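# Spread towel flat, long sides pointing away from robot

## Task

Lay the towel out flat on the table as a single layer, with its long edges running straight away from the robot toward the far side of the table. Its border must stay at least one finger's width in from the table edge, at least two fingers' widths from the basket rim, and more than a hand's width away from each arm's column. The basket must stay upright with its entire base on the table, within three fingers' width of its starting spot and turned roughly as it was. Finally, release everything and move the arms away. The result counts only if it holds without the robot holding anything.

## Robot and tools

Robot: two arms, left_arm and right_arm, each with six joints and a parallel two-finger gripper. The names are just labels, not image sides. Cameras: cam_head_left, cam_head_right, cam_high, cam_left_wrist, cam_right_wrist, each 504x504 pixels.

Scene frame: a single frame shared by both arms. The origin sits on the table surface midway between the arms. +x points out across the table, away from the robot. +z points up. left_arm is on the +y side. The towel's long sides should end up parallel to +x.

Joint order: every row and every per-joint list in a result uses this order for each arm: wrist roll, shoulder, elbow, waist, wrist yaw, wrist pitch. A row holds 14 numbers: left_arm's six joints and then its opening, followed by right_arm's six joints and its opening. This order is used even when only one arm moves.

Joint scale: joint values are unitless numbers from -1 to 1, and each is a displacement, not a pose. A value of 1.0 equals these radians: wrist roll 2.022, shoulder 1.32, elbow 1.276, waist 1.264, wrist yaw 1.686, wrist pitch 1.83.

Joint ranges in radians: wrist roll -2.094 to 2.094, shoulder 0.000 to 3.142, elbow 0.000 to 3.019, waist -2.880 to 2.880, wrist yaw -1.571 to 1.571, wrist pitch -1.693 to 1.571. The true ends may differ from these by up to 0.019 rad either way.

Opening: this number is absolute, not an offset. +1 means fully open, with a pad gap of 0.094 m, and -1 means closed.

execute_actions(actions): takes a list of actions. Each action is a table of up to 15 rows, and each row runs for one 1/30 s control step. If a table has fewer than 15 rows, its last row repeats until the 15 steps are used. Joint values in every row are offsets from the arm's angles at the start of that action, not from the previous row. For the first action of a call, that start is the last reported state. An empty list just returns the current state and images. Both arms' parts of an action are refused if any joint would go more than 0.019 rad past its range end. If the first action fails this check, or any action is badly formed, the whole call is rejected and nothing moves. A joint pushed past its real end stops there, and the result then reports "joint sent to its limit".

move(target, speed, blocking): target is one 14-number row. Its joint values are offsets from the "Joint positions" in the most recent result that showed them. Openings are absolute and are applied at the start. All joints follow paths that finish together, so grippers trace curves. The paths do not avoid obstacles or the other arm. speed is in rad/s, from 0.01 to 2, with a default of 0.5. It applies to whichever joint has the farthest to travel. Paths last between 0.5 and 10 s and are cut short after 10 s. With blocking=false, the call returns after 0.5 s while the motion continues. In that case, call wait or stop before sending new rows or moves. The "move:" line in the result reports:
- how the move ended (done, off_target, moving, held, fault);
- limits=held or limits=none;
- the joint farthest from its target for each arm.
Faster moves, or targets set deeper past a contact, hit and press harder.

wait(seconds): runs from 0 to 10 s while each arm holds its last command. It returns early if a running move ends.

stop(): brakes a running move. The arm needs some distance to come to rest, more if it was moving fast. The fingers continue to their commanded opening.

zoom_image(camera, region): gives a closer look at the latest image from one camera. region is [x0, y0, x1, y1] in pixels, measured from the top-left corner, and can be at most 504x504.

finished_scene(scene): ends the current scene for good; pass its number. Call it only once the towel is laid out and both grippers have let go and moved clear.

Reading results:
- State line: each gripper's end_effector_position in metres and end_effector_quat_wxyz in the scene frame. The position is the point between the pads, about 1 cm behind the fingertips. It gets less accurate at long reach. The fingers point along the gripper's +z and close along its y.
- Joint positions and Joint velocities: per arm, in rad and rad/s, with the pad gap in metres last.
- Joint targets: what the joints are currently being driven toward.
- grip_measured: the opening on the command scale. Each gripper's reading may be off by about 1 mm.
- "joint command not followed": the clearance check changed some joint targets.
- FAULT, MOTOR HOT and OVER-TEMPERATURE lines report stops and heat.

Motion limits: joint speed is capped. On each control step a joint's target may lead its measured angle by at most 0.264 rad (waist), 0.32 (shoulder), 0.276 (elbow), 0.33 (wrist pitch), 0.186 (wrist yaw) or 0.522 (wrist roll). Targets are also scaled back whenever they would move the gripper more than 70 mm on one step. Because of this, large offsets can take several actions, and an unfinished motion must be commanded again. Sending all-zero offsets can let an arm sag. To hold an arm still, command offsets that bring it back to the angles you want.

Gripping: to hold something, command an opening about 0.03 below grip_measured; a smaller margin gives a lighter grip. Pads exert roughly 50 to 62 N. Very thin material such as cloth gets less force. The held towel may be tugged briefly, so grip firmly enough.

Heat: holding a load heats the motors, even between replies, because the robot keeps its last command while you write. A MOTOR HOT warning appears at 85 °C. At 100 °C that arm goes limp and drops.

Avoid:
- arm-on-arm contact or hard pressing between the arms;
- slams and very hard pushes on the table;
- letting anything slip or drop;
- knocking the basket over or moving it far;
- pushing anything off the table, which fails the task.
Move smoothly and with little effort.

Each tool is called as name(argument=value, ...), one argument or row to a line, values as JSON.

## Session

execute_actions(
  actions=[],
)

Scene clock: 0.00 s.
left_arm: end_effector_position=(+0.6480, +0.4542, +0.2880) grip_measured=+1.000 end_effector_quat_wxyz=(+0.270, -0.239, +0.765, +0.534) | right_arm: end_effector_position=(+0.2994, -0.7069, +0.2346) grip_measured=+1.000 end_effector_quat_wxyz=(-0.027, +0.766, +0.641, +0.049)
Joint names: [wrist roll, shoulder, elbow, waist, wrist yaw, wrist pitch]
Joint positions: left_arm=[-0.071  1.954  1.793  0.15  -1.2   -0.745  0.094] | right_arm=[ 0.807  1.501  1.413 -0.901 -0.095 -1.543  0.094]
Joint velocities: left_arm=[-0.022 -0.015 -0.002  0.005  0.022  0.002  0.   ] | right_arm=[ 0.022 -0.015  0.002 -0.005  0.051  0.002  0.   ]
Motor temperatures (°C, as the motors report them): left_arm=[25 25 24 22 26 26] | right_arm=[23 26 26 24 25 25]
Joint targets: left_arm=[-0.071 1.964 1.816 0.150 -1.200 -0.743] | right_arm=[0.807 1.499 1.438 -0.901 -0.095 -1.543]

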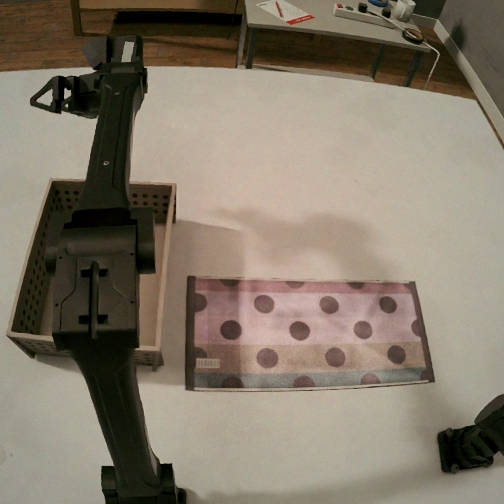

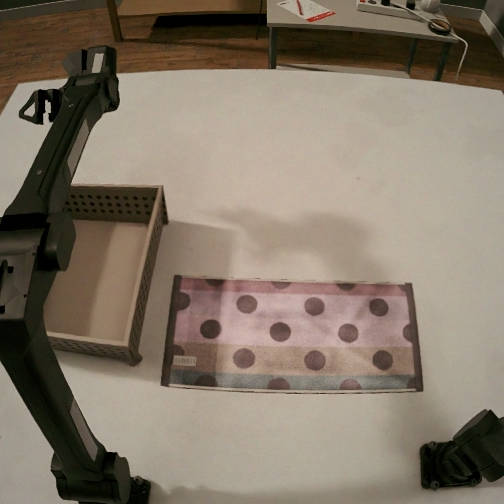

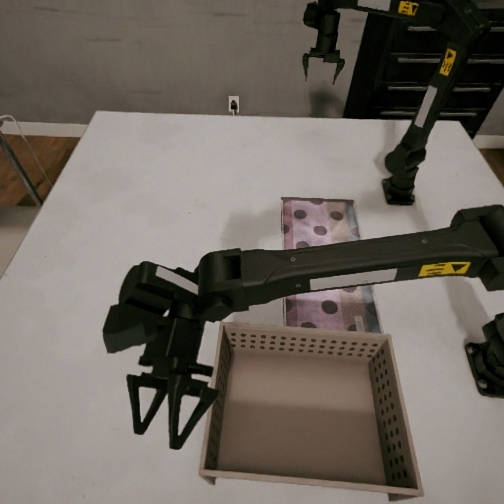

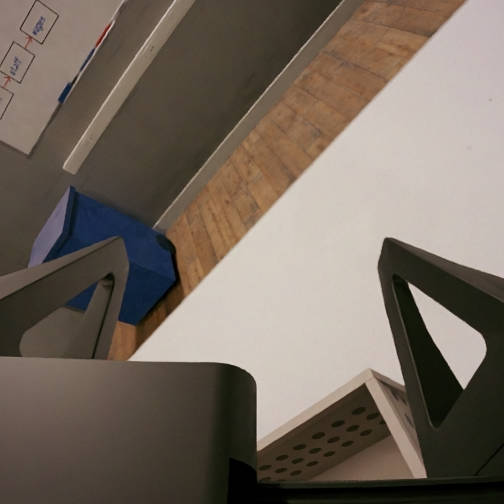

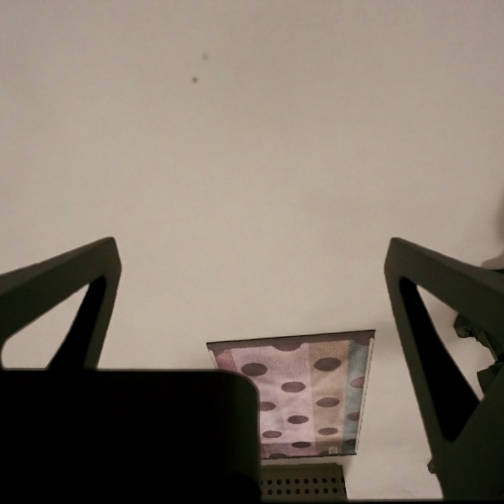

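move(
  target=[0,-0.5,-0.3,0.2,0,0,1,0,0,-0.1,1,0.06,0.15,1],
  speed=1,
)

move(
  target=[0,0,0,0,0,0,1,0.016,0.064,-0.22,0.403,0,0.17,1],
  speed=0.7,
)

move(
  target=[0,0,0,0,0,0,1,0,0.07,-0.04,0,0,0.075,1],
  speed=0.12,
)

Scene clock: 10.20 s.
left_arm: end_effector_position=(+0.3662, +0.5456, +0.4864) grip_measured=+1.000 end_effector_quat_wxyz=(+0.316, -0.399, +0.667, +0.544) | right_arm: end_effector_position=(+0.4628, -0.2242, +0.1859) grip_measured=+1.000 end_effector_quat_wxyz=(+0.031, +0.236, +0.971, +0.018)
Joint names: [wrist roll, shoulder, elbow, waist, wrist yaw, wrist pitch]
Joint positions: left_arm=[-0.071  1.276  1.412  0.401 -1.2   -0.745  0.094] | right_arm=[ 0.807  1.501  1.285  0.368  0.004 -1.283  0.094]
Joint velocities: left_arm=[ 0.051 -0.005 -0.002 -0.005 -0.007 -0.002  0.   ] | right_arm=[ 0.007 -0.015 -0.007 -0.005  0.051  0.007  0.   ]
Motor temperatures (°C, as the motors report them): left_arm=[25 27 28 22 26 26] | right_arm=[23 26 28 24 25 25]
Joint targets: left_arm=[-0.071 1.293 1.410 0.403 -1.200 -0.745] | right_arm=[0.807 1.501 1.285 0.363 0.007 -1.269]
move: done; limits=none; left_arm: farthest joint: the shoulder, 0.018 radians from its target (0.660 radians at the start); right_arm: farthest joint: the wrist pitch, 0.015 radians from its target (0.275 radians at the start)

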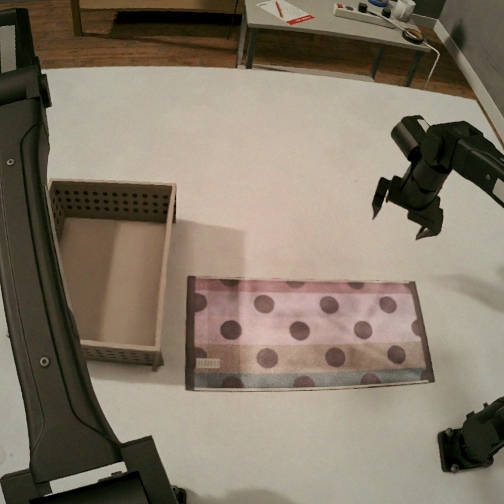

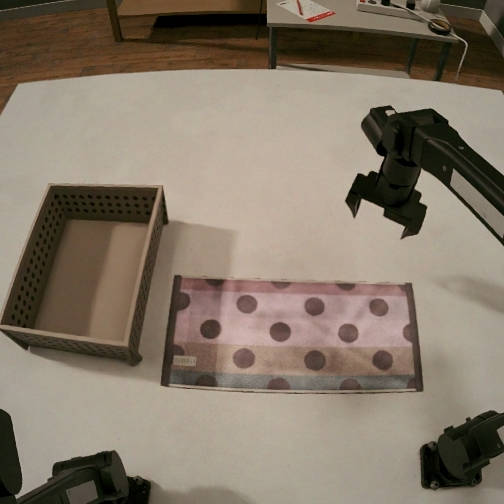

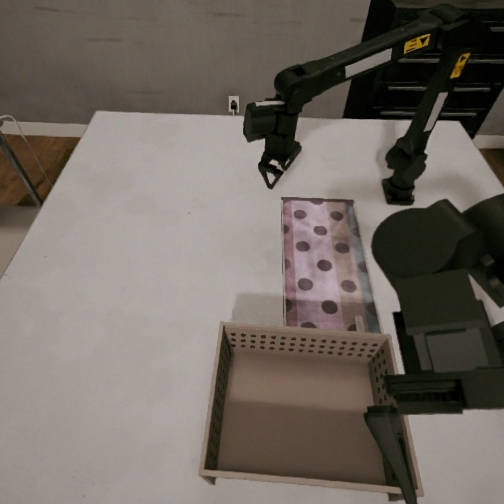

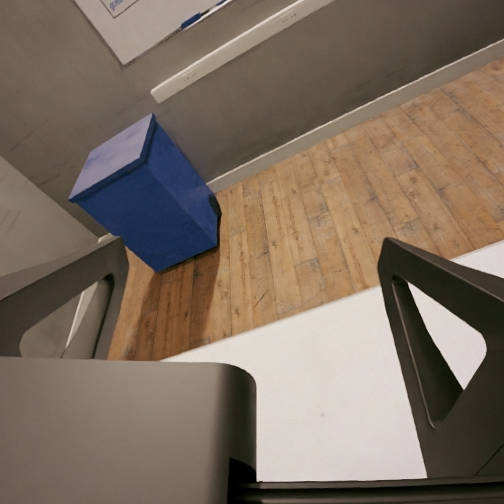

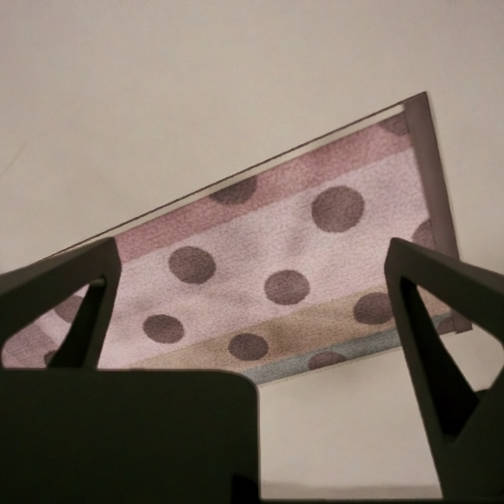

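Scene clock: 11.53 s.
left_arm: end_effector_position=(+0.3662, +0.5456, +0.4864) grip_measured=+1.000 end_effector_quat_wxyz=(+0.316, -0.399, +0.667, +0.544) | right_arm: end_effector_position=(+0.3078, -0.0609, +0.0543) grip_measured=+1.000 end_effector_quat_wxyz=(+0.004, -0.009, +1.000, +0.001)
Joint names: [wrist roll, shoulder, elbow, waist, wrist yaw, wrist pitch]
Joint positions: left_arm=[-0.071  1.276  1.412  0.401 -1.2   -0.745  0.094] | right_arm=[ 0.83   1.577  1.     0.885  0.004 -0.987  0.094]
Joint velocities: left_arm=[-0.022  0.005  0.017 -0.015  0.037  0.002  0.   ] | right_arm=[-0.051 -0.015 -0.017 -0.024 -0.051 -0.017  0.   ]
Motor temperatures (°C, as the motors report them): left_arm=[25 27 28 22 26 26] | right_arm=[23 26 28 24 25 25]
Joint targets: left_arm=[-0.071 1.276 1.412 0.401 -1.200 -0.745] | right_arm=[0.839 1.586 1.004 0.877 0.004 -0.973]
move: done; limits=none; left_arm: farthest joint: the waist, 0.000 radians from its target (0.000 radians at the start); right_arm: farthest joint: the wrist pitch, 0.015 radians from its target (0.312 radians at the start)

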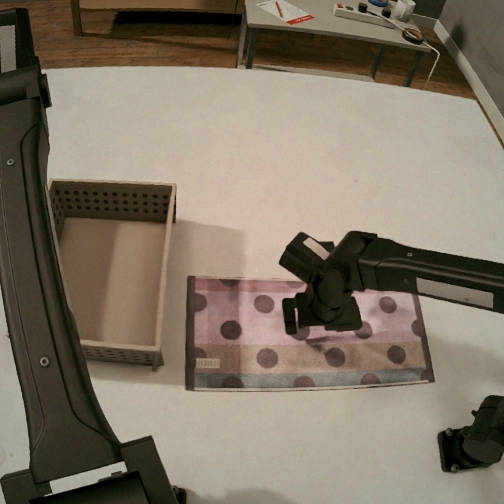

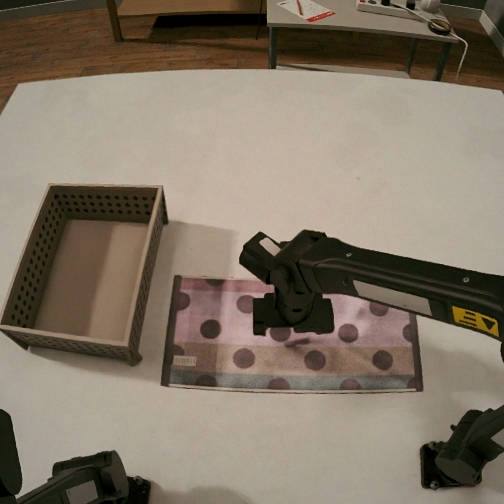

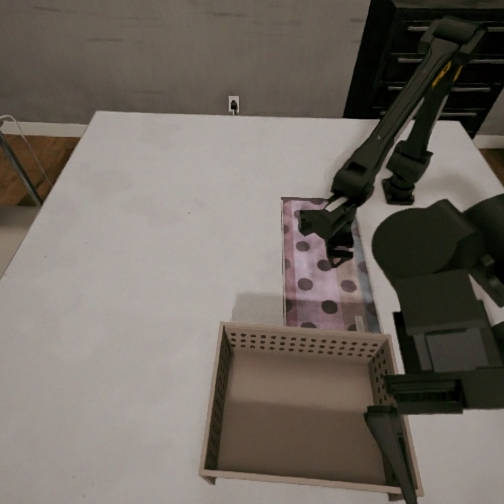

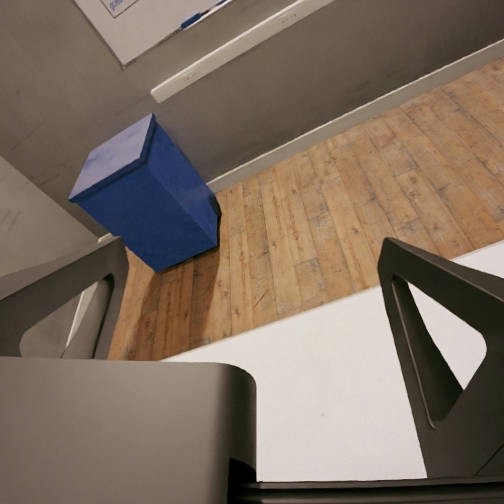

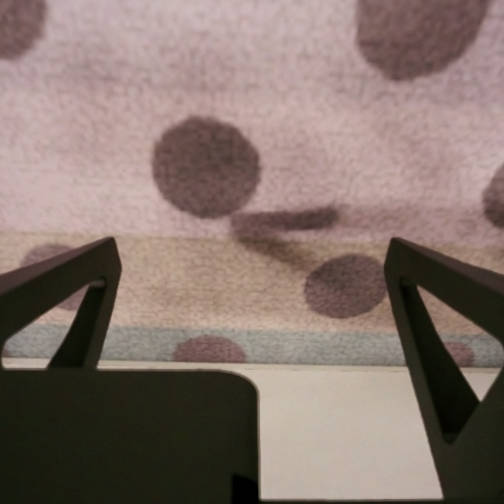

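Scene clock: 12.97 s.
left_arm: end_effector_position=(+0.3662, +0.5456, +0.4864) grip_measured=+1.000 end_effector_quat_wxyz=(+0.316, -0.399, +0.667, +0.544) | right_arm: end_effector_position=(+0.3116, -0.0564, +0.0215) grip_measured=+1.000 end_effector_quat_wxyz=(+0.011, -0.009, +1.000, +0.010)
Joint names: [wrist roll, shoulder, elbow, waist, wrist yaw, wrist pitch]
Joint positions: left_arm=[-0.071  1.276  1.412  0.401 -1.2   -0.745  0.094] | right_arm=[ 0.83   1.632  0.962  0.885  0.003 -0.871  0.094]
Joint velocities: left_arm=[-0.007 -0.005  0.012  0.015 -0.095 -0.002  0.   ] | right_arm=[ 0.007 -0.005  0.002 -0.024  0.037 -0.007  0.   ]
Motor temperatures (°C, as the motors report them): left_arm=[25 27 28 22 26 26] | right_arm=[23 26 28 24 25 25]
Joint targets: left_arm=[-0.071 1.276 1.412 0.401 -1.200 -0.745] | right_arm=[0.830 1.670 0.949 0.885 0.004 -0.849]
move: off_target (right_arm); limits=none; left_arm: farthest joint: the waist, 0.000 radians from its target (0.000 radians at the start); right_arm: farthest joint: the shoulder, 0.037 radians from its target (0.092 radians at the start)

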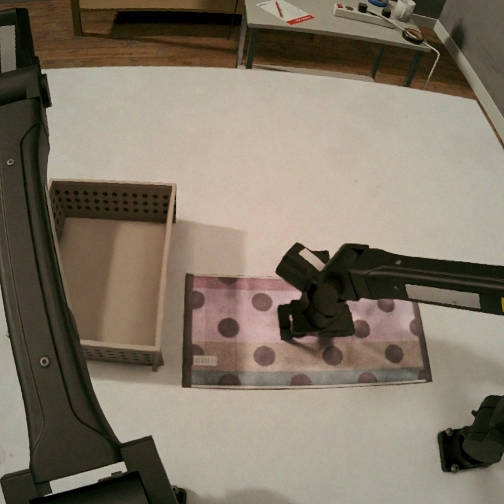

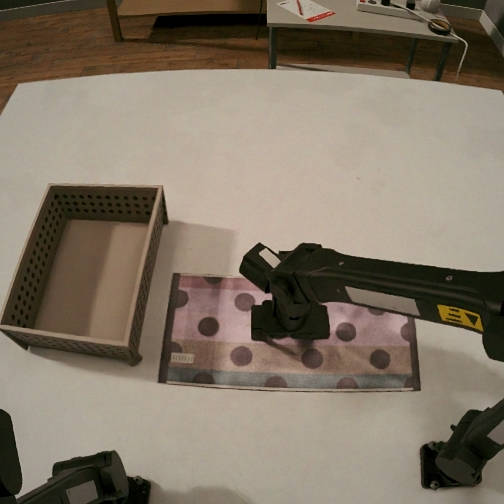

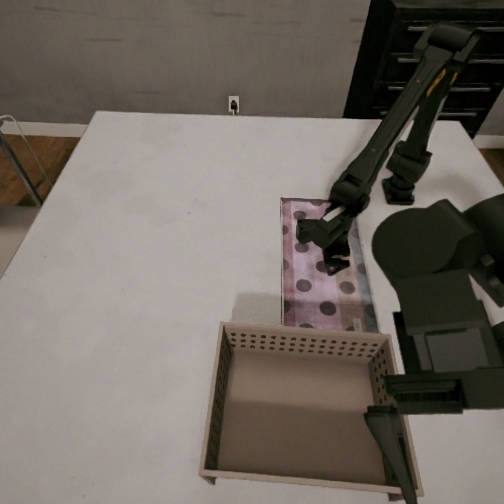

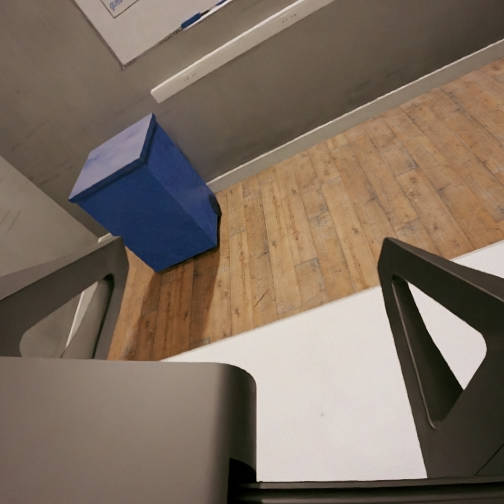

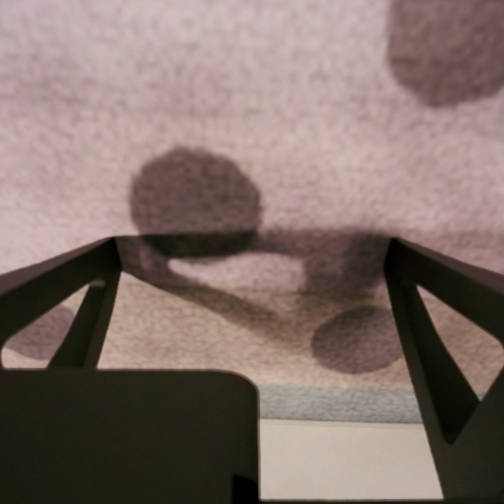

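move(
  target=[0,0,0,0,0,0,1,-0.12,0.107,0.118,-0.16,0,-0.022,1],
  speed=0.15,
)

execute_actions(
  actions=[
    [[0,0,0,0,0,0,1,-0.02,0.03,0,0,0,0,1],[0,0,0,0,0,0,1,-0.03,0.03,0,0,0,0,1],[0,0,0,0,0,0,1,-0.04,0.03,0,0,0,0,1],[0,0,0,0,0,0,1,-0.05,0.03,0,0,0,0,1],[0,0,0,0,0,0,1,-0.06,0.03,0,0,0,0,1],[0,0,0,0,0,0,1,-0.07,0.03,0,0,0,0,1],[0,0,0,0,0,0,1,-0.08,0.03,0,0,0,0,1],[0,0,0,0,0,0,1,-0.09,0.03,0,0,0,0,1],[0,0,0,0,0,0,1,-0.1,0.03,0,0,0,0,1],[0,0,0,0,0,0,1,-0.11,0.03,0,0,0,0,1],[0,0,0,0,0,0,1,-0.12,0.03,0,0,0,0,1],[0,0,0,0,0,0,1,-0.13,0.03,0,0,0,0,1],[0,0,0,0,0,0,1,-0.14,0.03,0,0,0,0,1],[0,0,0,0,0,0,1,-0.15,0.03,0,0,0,0,1]],
  ],
)

Scene clock: 23.50 s.
left_arm: end_effector_position=(+0.3662, +0.5456, +0.4864) grip_measured=+1.000 end_effector_quat_wxyz=(+0.316, -0.399, +0.667, +0.544) | right_arm: end_effector_position=(+0.4029, -0.0879, +0.0226) grip_measured=+1.000 end_effector_quat_wxyz=(+0.016, -0.027, +0.999, +0.009)
Joint names: [wrist roll, shoulder, elbow, waist, wrist yaw, wrist pitch]
Joint positions: left_arm=[-0.071  1.276  1.412  0.401 -1.2   -0.745  0.094] | right_arm=[ 0.602  1.728  1.096  0.692  0.003 -0.902  0.094]
Joint velocities: left_arm=[-0.022 -0.005 -0.002 -0.024 -0.007  0.007  0.   ] | right_arm=[ 0.037 -0.005  0.002 -0.005 -0.066 -0.022  0.   ]
Motor temperatures (°C, as the motors report them): left_arm=[25 27 29 22 26 26] | right_arm=[23 26 28 24 25 25]
Joint targets: left_arm=[-0.071 1.276 1.412 0.401 -1.200 -0.745] | right_arm=[0.587 1.773 1.113 0.683 0.003 -0.911]
move: off_target (right_arm); limits=none; left_arm: farthest joint: the waist, 0.000 radians from its target (0.000 radians at the start); right_arm: farthest joint: the shoulder, 0.045 radians from its target (0.141 radians at the start)

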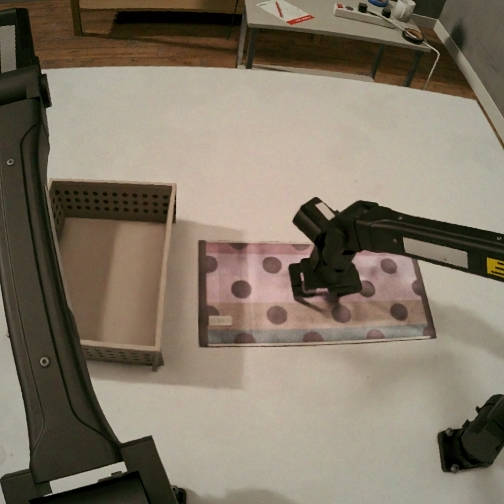

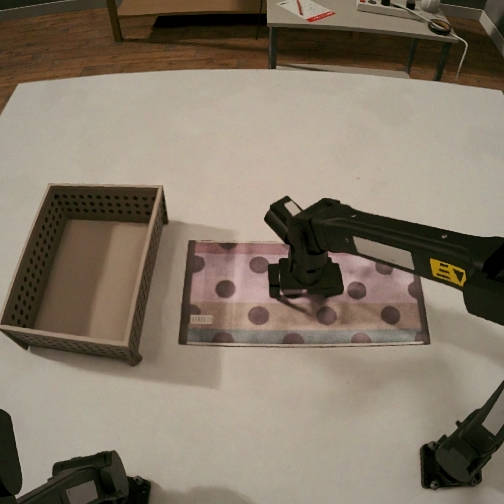

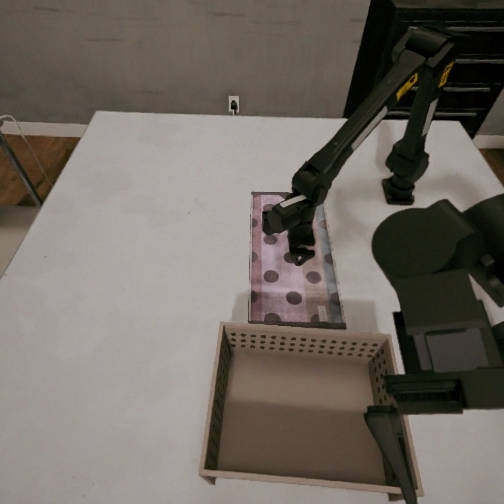

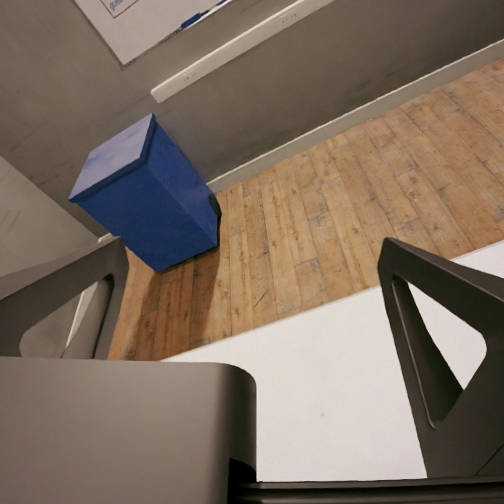

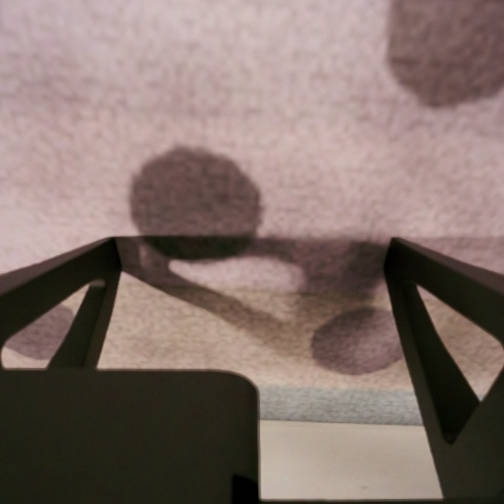

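Scene clock: 24.00 s.
left_arm: end_effector_position=(+0.3662, +0.5456, +0.4864) grip_measured=+1.000 end_effector_quat_wxyz=(+0.316, -0.399, +0.667, +0.544) | right_arm: end_effector_position=(+0.4029, -0.0879, +0.0226) grip_measured=+1.000 end_effector_quat_wxyz=(+0.017, -0.138, +0.990, +0.008)
Joint names: [wrist roll, shoulder, elbow, waist, wrist yaw, wrist pitch]
Joint positions: left_arm=[-0.071  1.276  1.412  0.401 -1.2   -0.745  0.094] | right_arm=[ 0.377  1.728  1.096  0.692  0.003 -0.902  0.094]
Joint velocities: left_arm=[ 0.022 -0.005 -0.007 -0.005 -0.022 -0.017  0.   ] | right_arm=[-0.374 -0.005  0.002 -0.005 -0.007 -0.032  0.   ]
Motor temperatures (°C, as the motors report them): left_arm=[25 27 29 22 26 26] | right_arm=[23 26 28 24 25 25]
Joint targets: left_arm=[-0.071 1.276 1.412 0.401 -1.200 -0.745] | right_arm=[0.299 1.767 1.096 0.692 0.003 -0.902]

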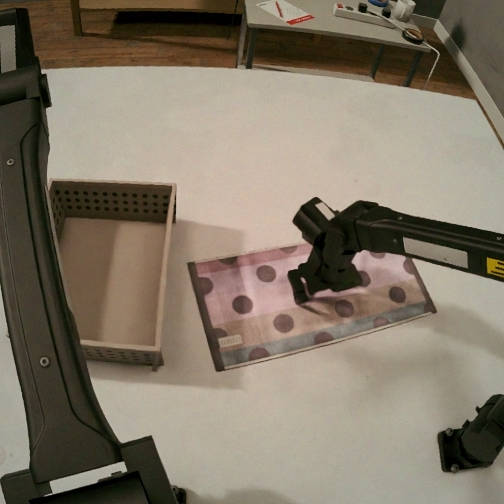

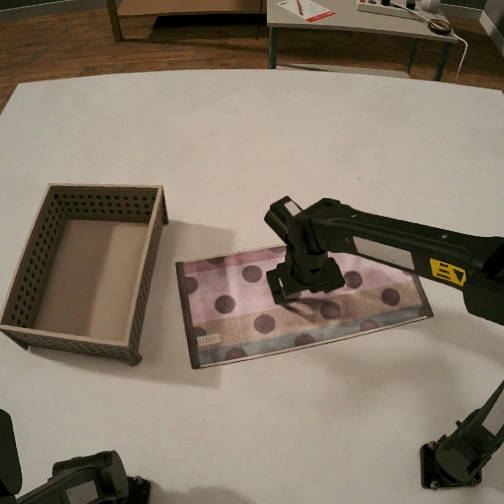

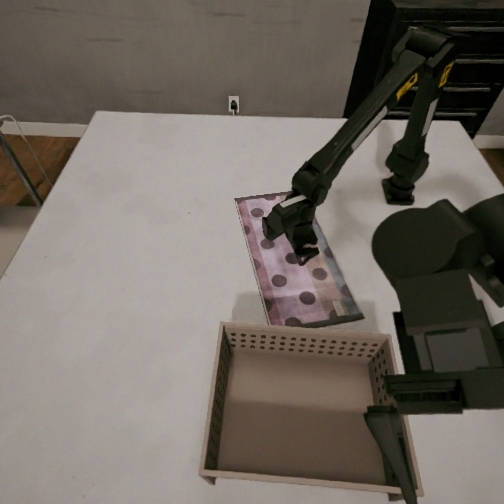

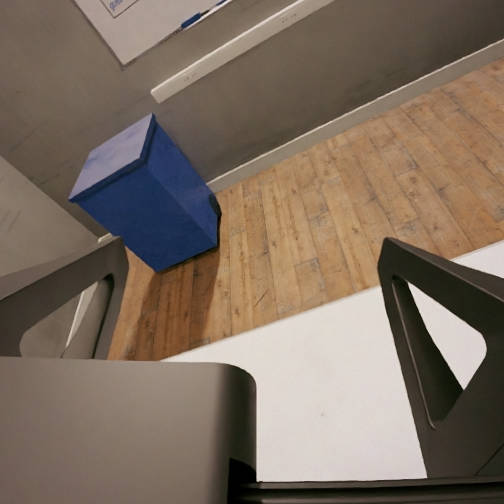

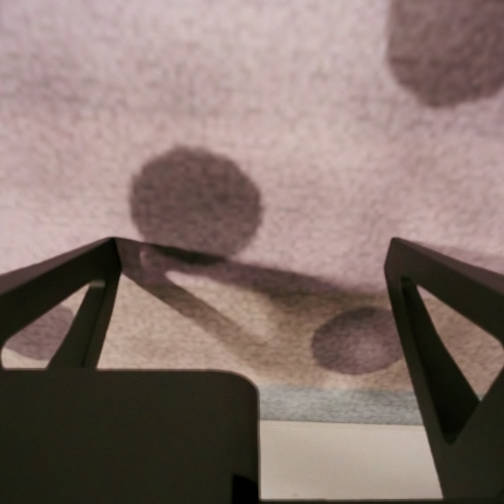

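Works. Target roll ≈ -0.94.

move(
  target=[0,0,0,0,0,0,1,-0.658,0.03,0,0,0,0,1],
  speed=0.5,
)

Scene clock: 28.77 s.
left_arm: end_effector_position=(+0.3662, +0.5456, +0.4864) grip_measured=+1.000 end_effector_quat_wxyz=(+0.316, -0.399, +0.667, +0.544) | right_arm: end_effector_position=(+0.4027, -0.0875, +0.0230) grip_measured=+1.000 end_effector_quat_wxyz=(-0.018, +0.715, -0.699, +0.003)
Joint names: [wrist roll, shoulder, elbow, waist, wrist yaw, wrist pitch]
Joint positions: left_arm=[-0.071  1.276  1.412  0.401 -1.2   -0.745  0.094] | right_arm=[-0.939  1.727  1.096  0.692  0.001 -0.902  0.094]
Joint velocities: left_arm=[-0.007 -0.005 -0.002 -0.034  0.051 -0.007  0.   ] | right_arm=[-0.007  0.005 -0.007  0.005 -0.037 -0.007  0.   ]
Motor temperatures (°C, as the motors report them): left_arm=[25 27 30 22 26 26] | right_arm=[23 27 28 24 25 25]
Joint targets: left_arm=[-0.071 1.276 1.412 0.401 -1.200 -0.745] | right_arm=[-0.953 1.767 1.096 0.692 0.003 -0.902]
move: off_target (right_arm); limits=none; left_arm: farthest joint: the waist, 0.000 radians from its target (0.000 radians at the start); right_arm: farthest joint: the shoulder, 0.041 radians from its target (0.040 radians at the start)

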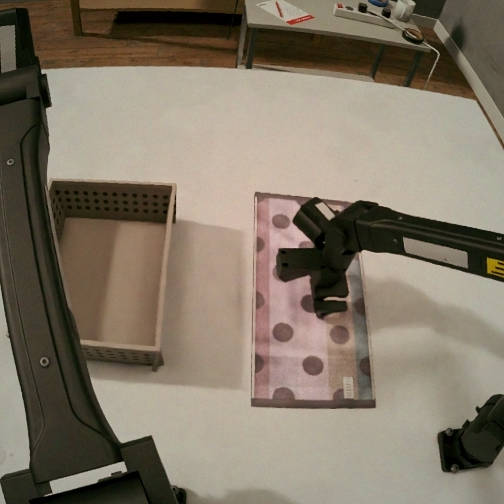

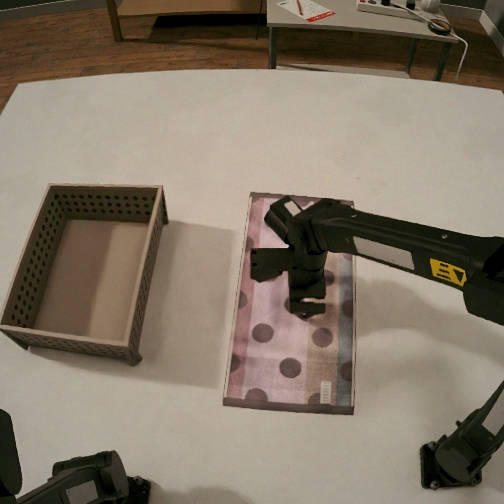

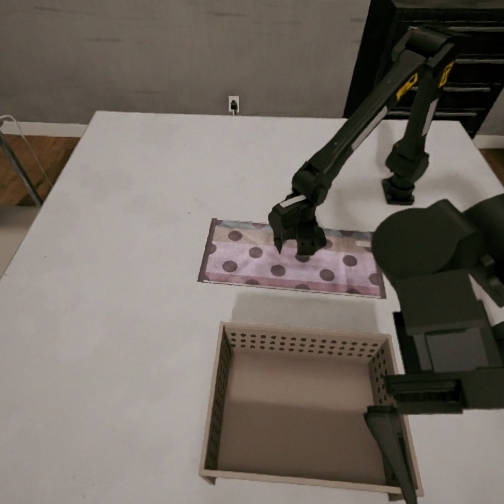

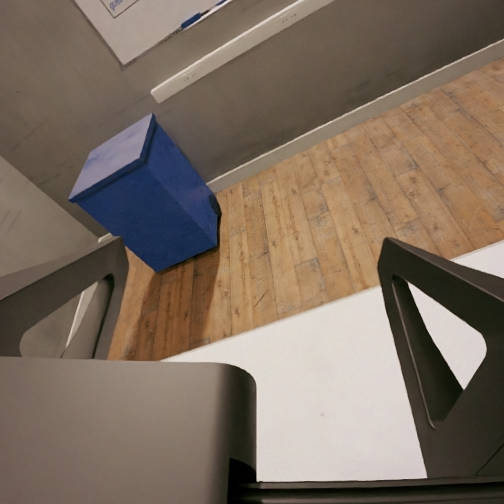

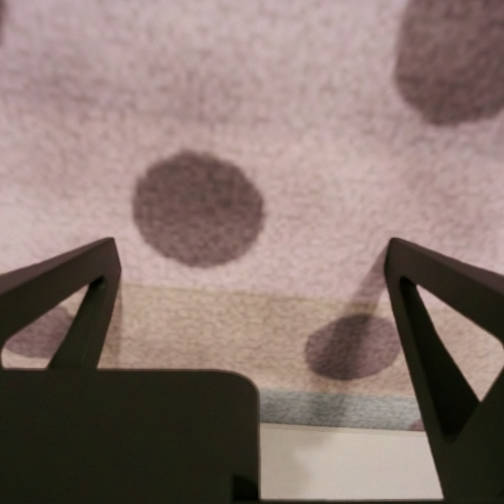

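execute_actions(
  actions=[
    [[0,0,0,0,0,0,1,-0.015,0.03,0,0,0,0,1],[0,0,0,0,0,0,1,-0.022,0.03,0,0,0,0,1],[0,0,0,0,0,0,1,-0.03,0.03,0,0,0,0,1],[0,0,0,0,0,0,1,-0.038,0.03,0,0,0,0,1],[0,0,0,0,0,0,1,-0.045,0.03,0,0,0,0,1]],
  ],
)

move(
  target=[0,0,0,0,0,0,1,0,-0.1,0.08,0,0,-0.11,1],
  speed=0.4,
)

move(
  target=[0,0,0,0,0,0,1,0,-0.3,0,-0.7,0,-0.1,1],
  speed=1,
)

Scene clock: 33.53 s.
left_arm: end_effector_position=(+0.3662, +0.5456, +0.4864) grip_measured=+1.000 end_effector_quat_wxyz=(+0.316, -0.399, +0.667, +0.544) | right_arm: end_effector_position=(+0.4025, -0.0873, +0.0230) grip_measured=+1.000 end_effector_quat_wxyz=(-0.018, +0.740, -0.672, +0.003)
Joint names: [wrist roll, shoulder, elbow, waist, wrist yaw, wrist pitch]
Joint positions: left_arm=[-0.071  1.276  1.412  0.401 -1.2   -0.745  0.094] | right_arm=[-1.012  1.727  1.096  0.692 -0.001 -0.902  0.094]
Joint velocities: left_arm=[ 0.037 -0.024  0.007  0.005  0.022 -0.002  0.   ] | right_arm=[-0.007  0.005 -0.032  0.005 -0.095  0.017  0.   ]
Motor temperatures (°C, as the motors report them): left_arm=[25 27 30 22 26 26] | right_arm=[23 27 28 24 25 25]
Joint targets: left_arm=[-0.071 1.276 1.412 0.401 -1.200 -0.745] | right_arm=[-1.030 1.767 1.096 0.692 0.001 -0.902]

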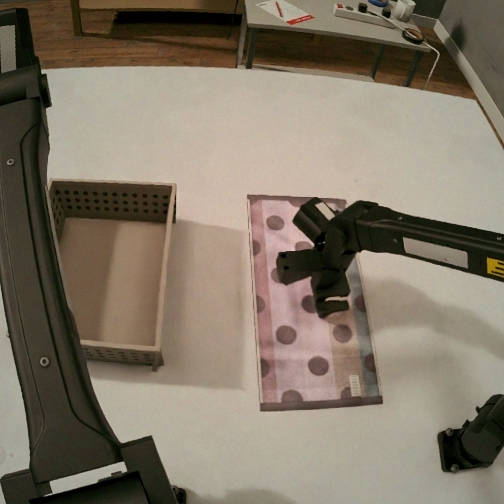

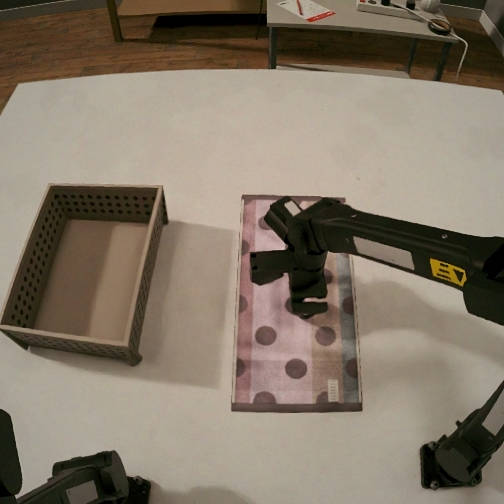

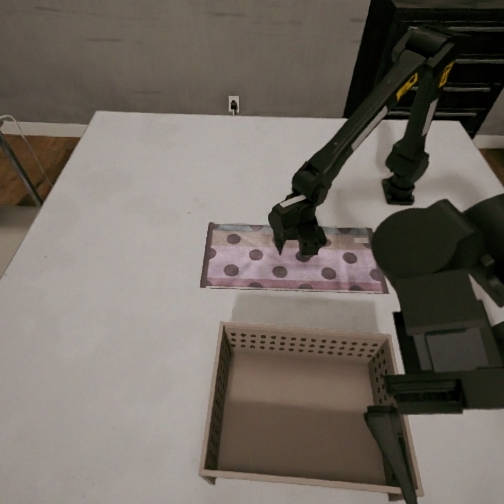

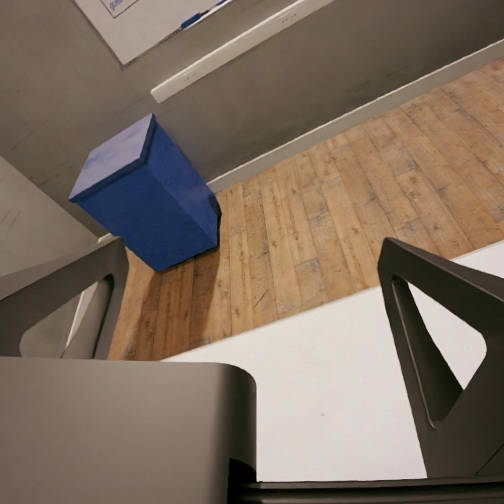

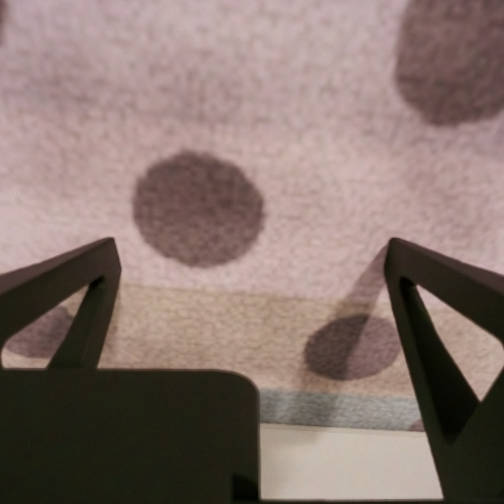

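Scene clock: 34.57 s.
left_arm: end_effector_position=(+0.3662, +0.5456, +0.4864) grip_measured=+1.000 end_effector_quat_wxyz=(+0.316, -0.399, +0.667, +0.544) | right_arm: end_effector_position=(+0.3963, -0.0920, +0.1014) grip_measured=+1.000 end_effector_quat_wxyz=(-0.023, +0.740, -0.672, +0.004)
Joint names: [wrist roll, shoulder, elbow, waist, wrist yaw, wrist pitch]
Joint positions: left_arm=[-0.071  1.276  1.412  0.401 -1.2   -0.745  0.094] | right_arm=[-1.012  1.597  1.164  0.692 -0.001 -1.092  0.094]
Joint velocities: left_arm=[-0.051  0.005 -0.002 -0.015 -0.051 -0.007  0.   ] | right_arm=[-0.007  0.015  0.007 -0.005 -0.051  0.007  0.   ]
Motor temperatures (°C, as the motors report them): left_arm=[25 27 30 22 26 26] | right_arm=[23 27 28 24 25 25]
Joint targets: left_arm=[-0.071 1.276 1.412 0.401 -1.200 -0.745] | right_arm=[-1.012 1.595 1.198 0.692 -0.000 -1.104]
move: off_target (right_arm); limits=none; left_arm: farthest joint: the waist, 0.000 radians from its target (0.000 radians at the start); right_arm: farthest joint: the elbow, 0.034 radians from its target (0.102 radians at the start)

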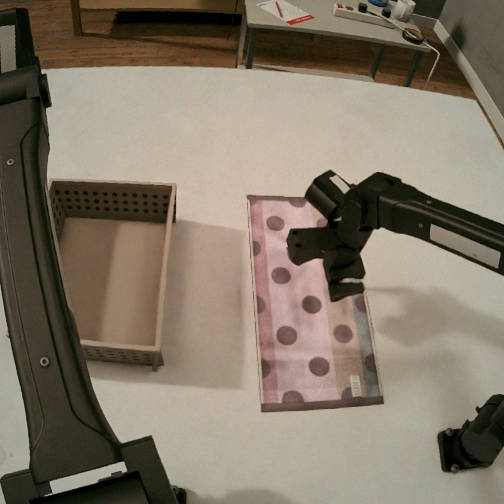

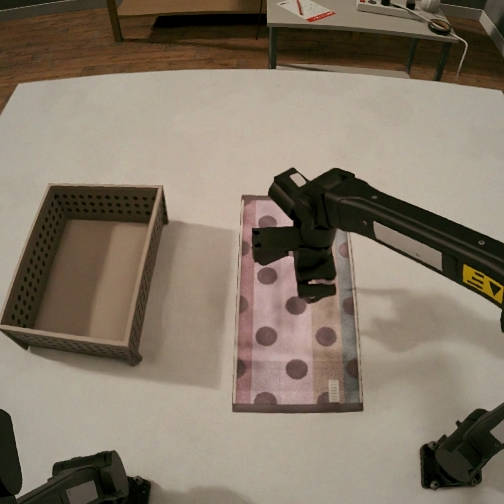

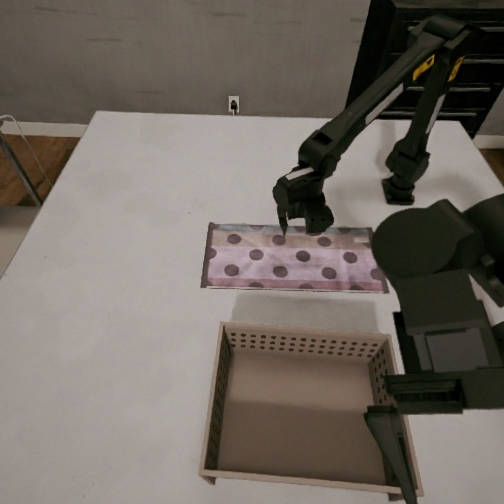

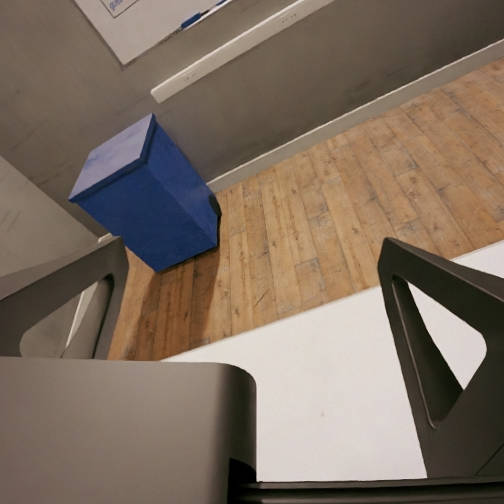

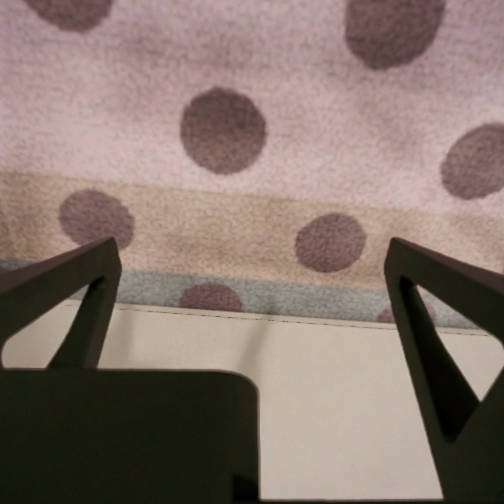

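Scene clock: 36.10 s.
left_arm: end_effector_position=(+0.3662, +0.5456, +0.4864) grip_measured=+1.000 end_effector_quat_wxyz=(+0.316, -0.399, +0.667, +0.544) | right_arm: end_effector_position=(+0.4170, -0.4640, +0.2558) grip_measured=+1.000 end_effector_quat_wxyz=(+0.109, -0.374, +0.918, -0.078)
Joint names: [wrist roll, shoulder, elbow, waist, wrist yaw, wrist pitch]
Joint positions: left_arm=[-0.071  1.276  1.412  0.401 -1.2   -0.745  0.094] | right_arm=[-1.012  1.201  1.16  -0.201 -0.001 -1.262  0.094]
Joint velocities: left_arm=[-0.037 -0.005  0.007 -0.024 -0.007 -0.007  0.   ] | right_arm=[-0.066  0.015 -0.022 -0.005 -0.051  0.012  0.   ]
Motor temperatures (°C, as the motors report them): left_arm=[25 27 30 22 26 26] | right_arm=[23 27 29 24 25 25]
Joint targets: left_arm=[-0.071 1.276 1.412 0.401 -1.200 -0.745] | right_arm=[-1.012 1.201 1.164 -0.193 -0.001 -1.274]
move: done; limits=none; left_arm: farthest joint: the waist, 0.000 radians from its target (0.000 radians at the start); right_arm: farthest joint: the wrist pitch, 0.013 radians from its target (0.183 radians at the start)

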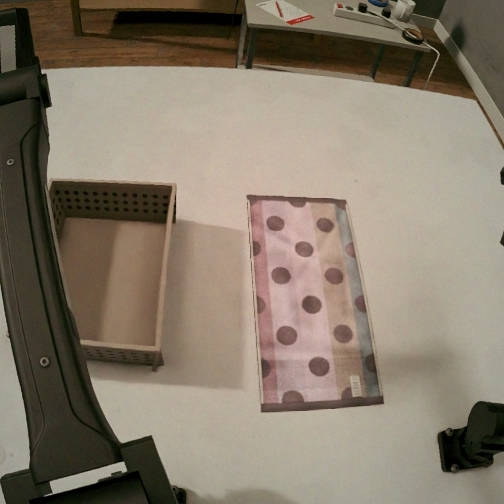

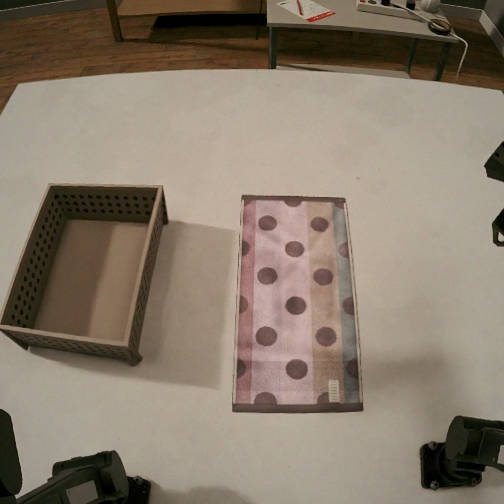

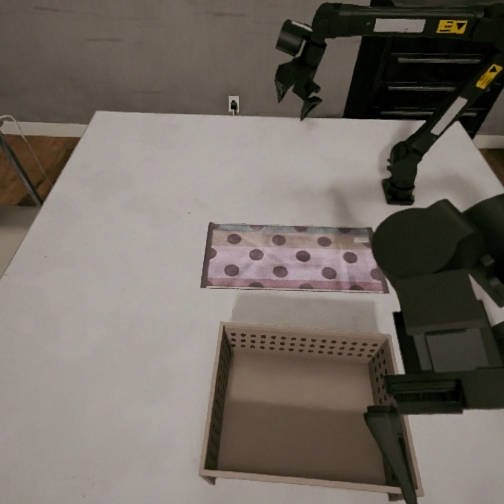

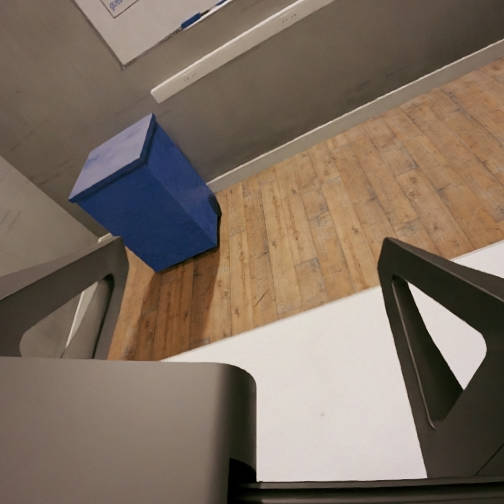

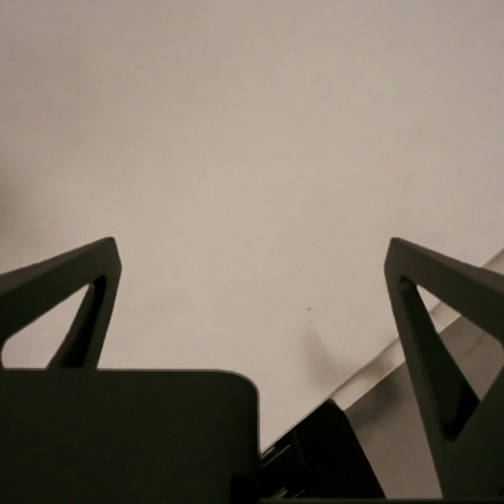

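finished_scene(
  scene=2,
)

The scene is finished: the task was done.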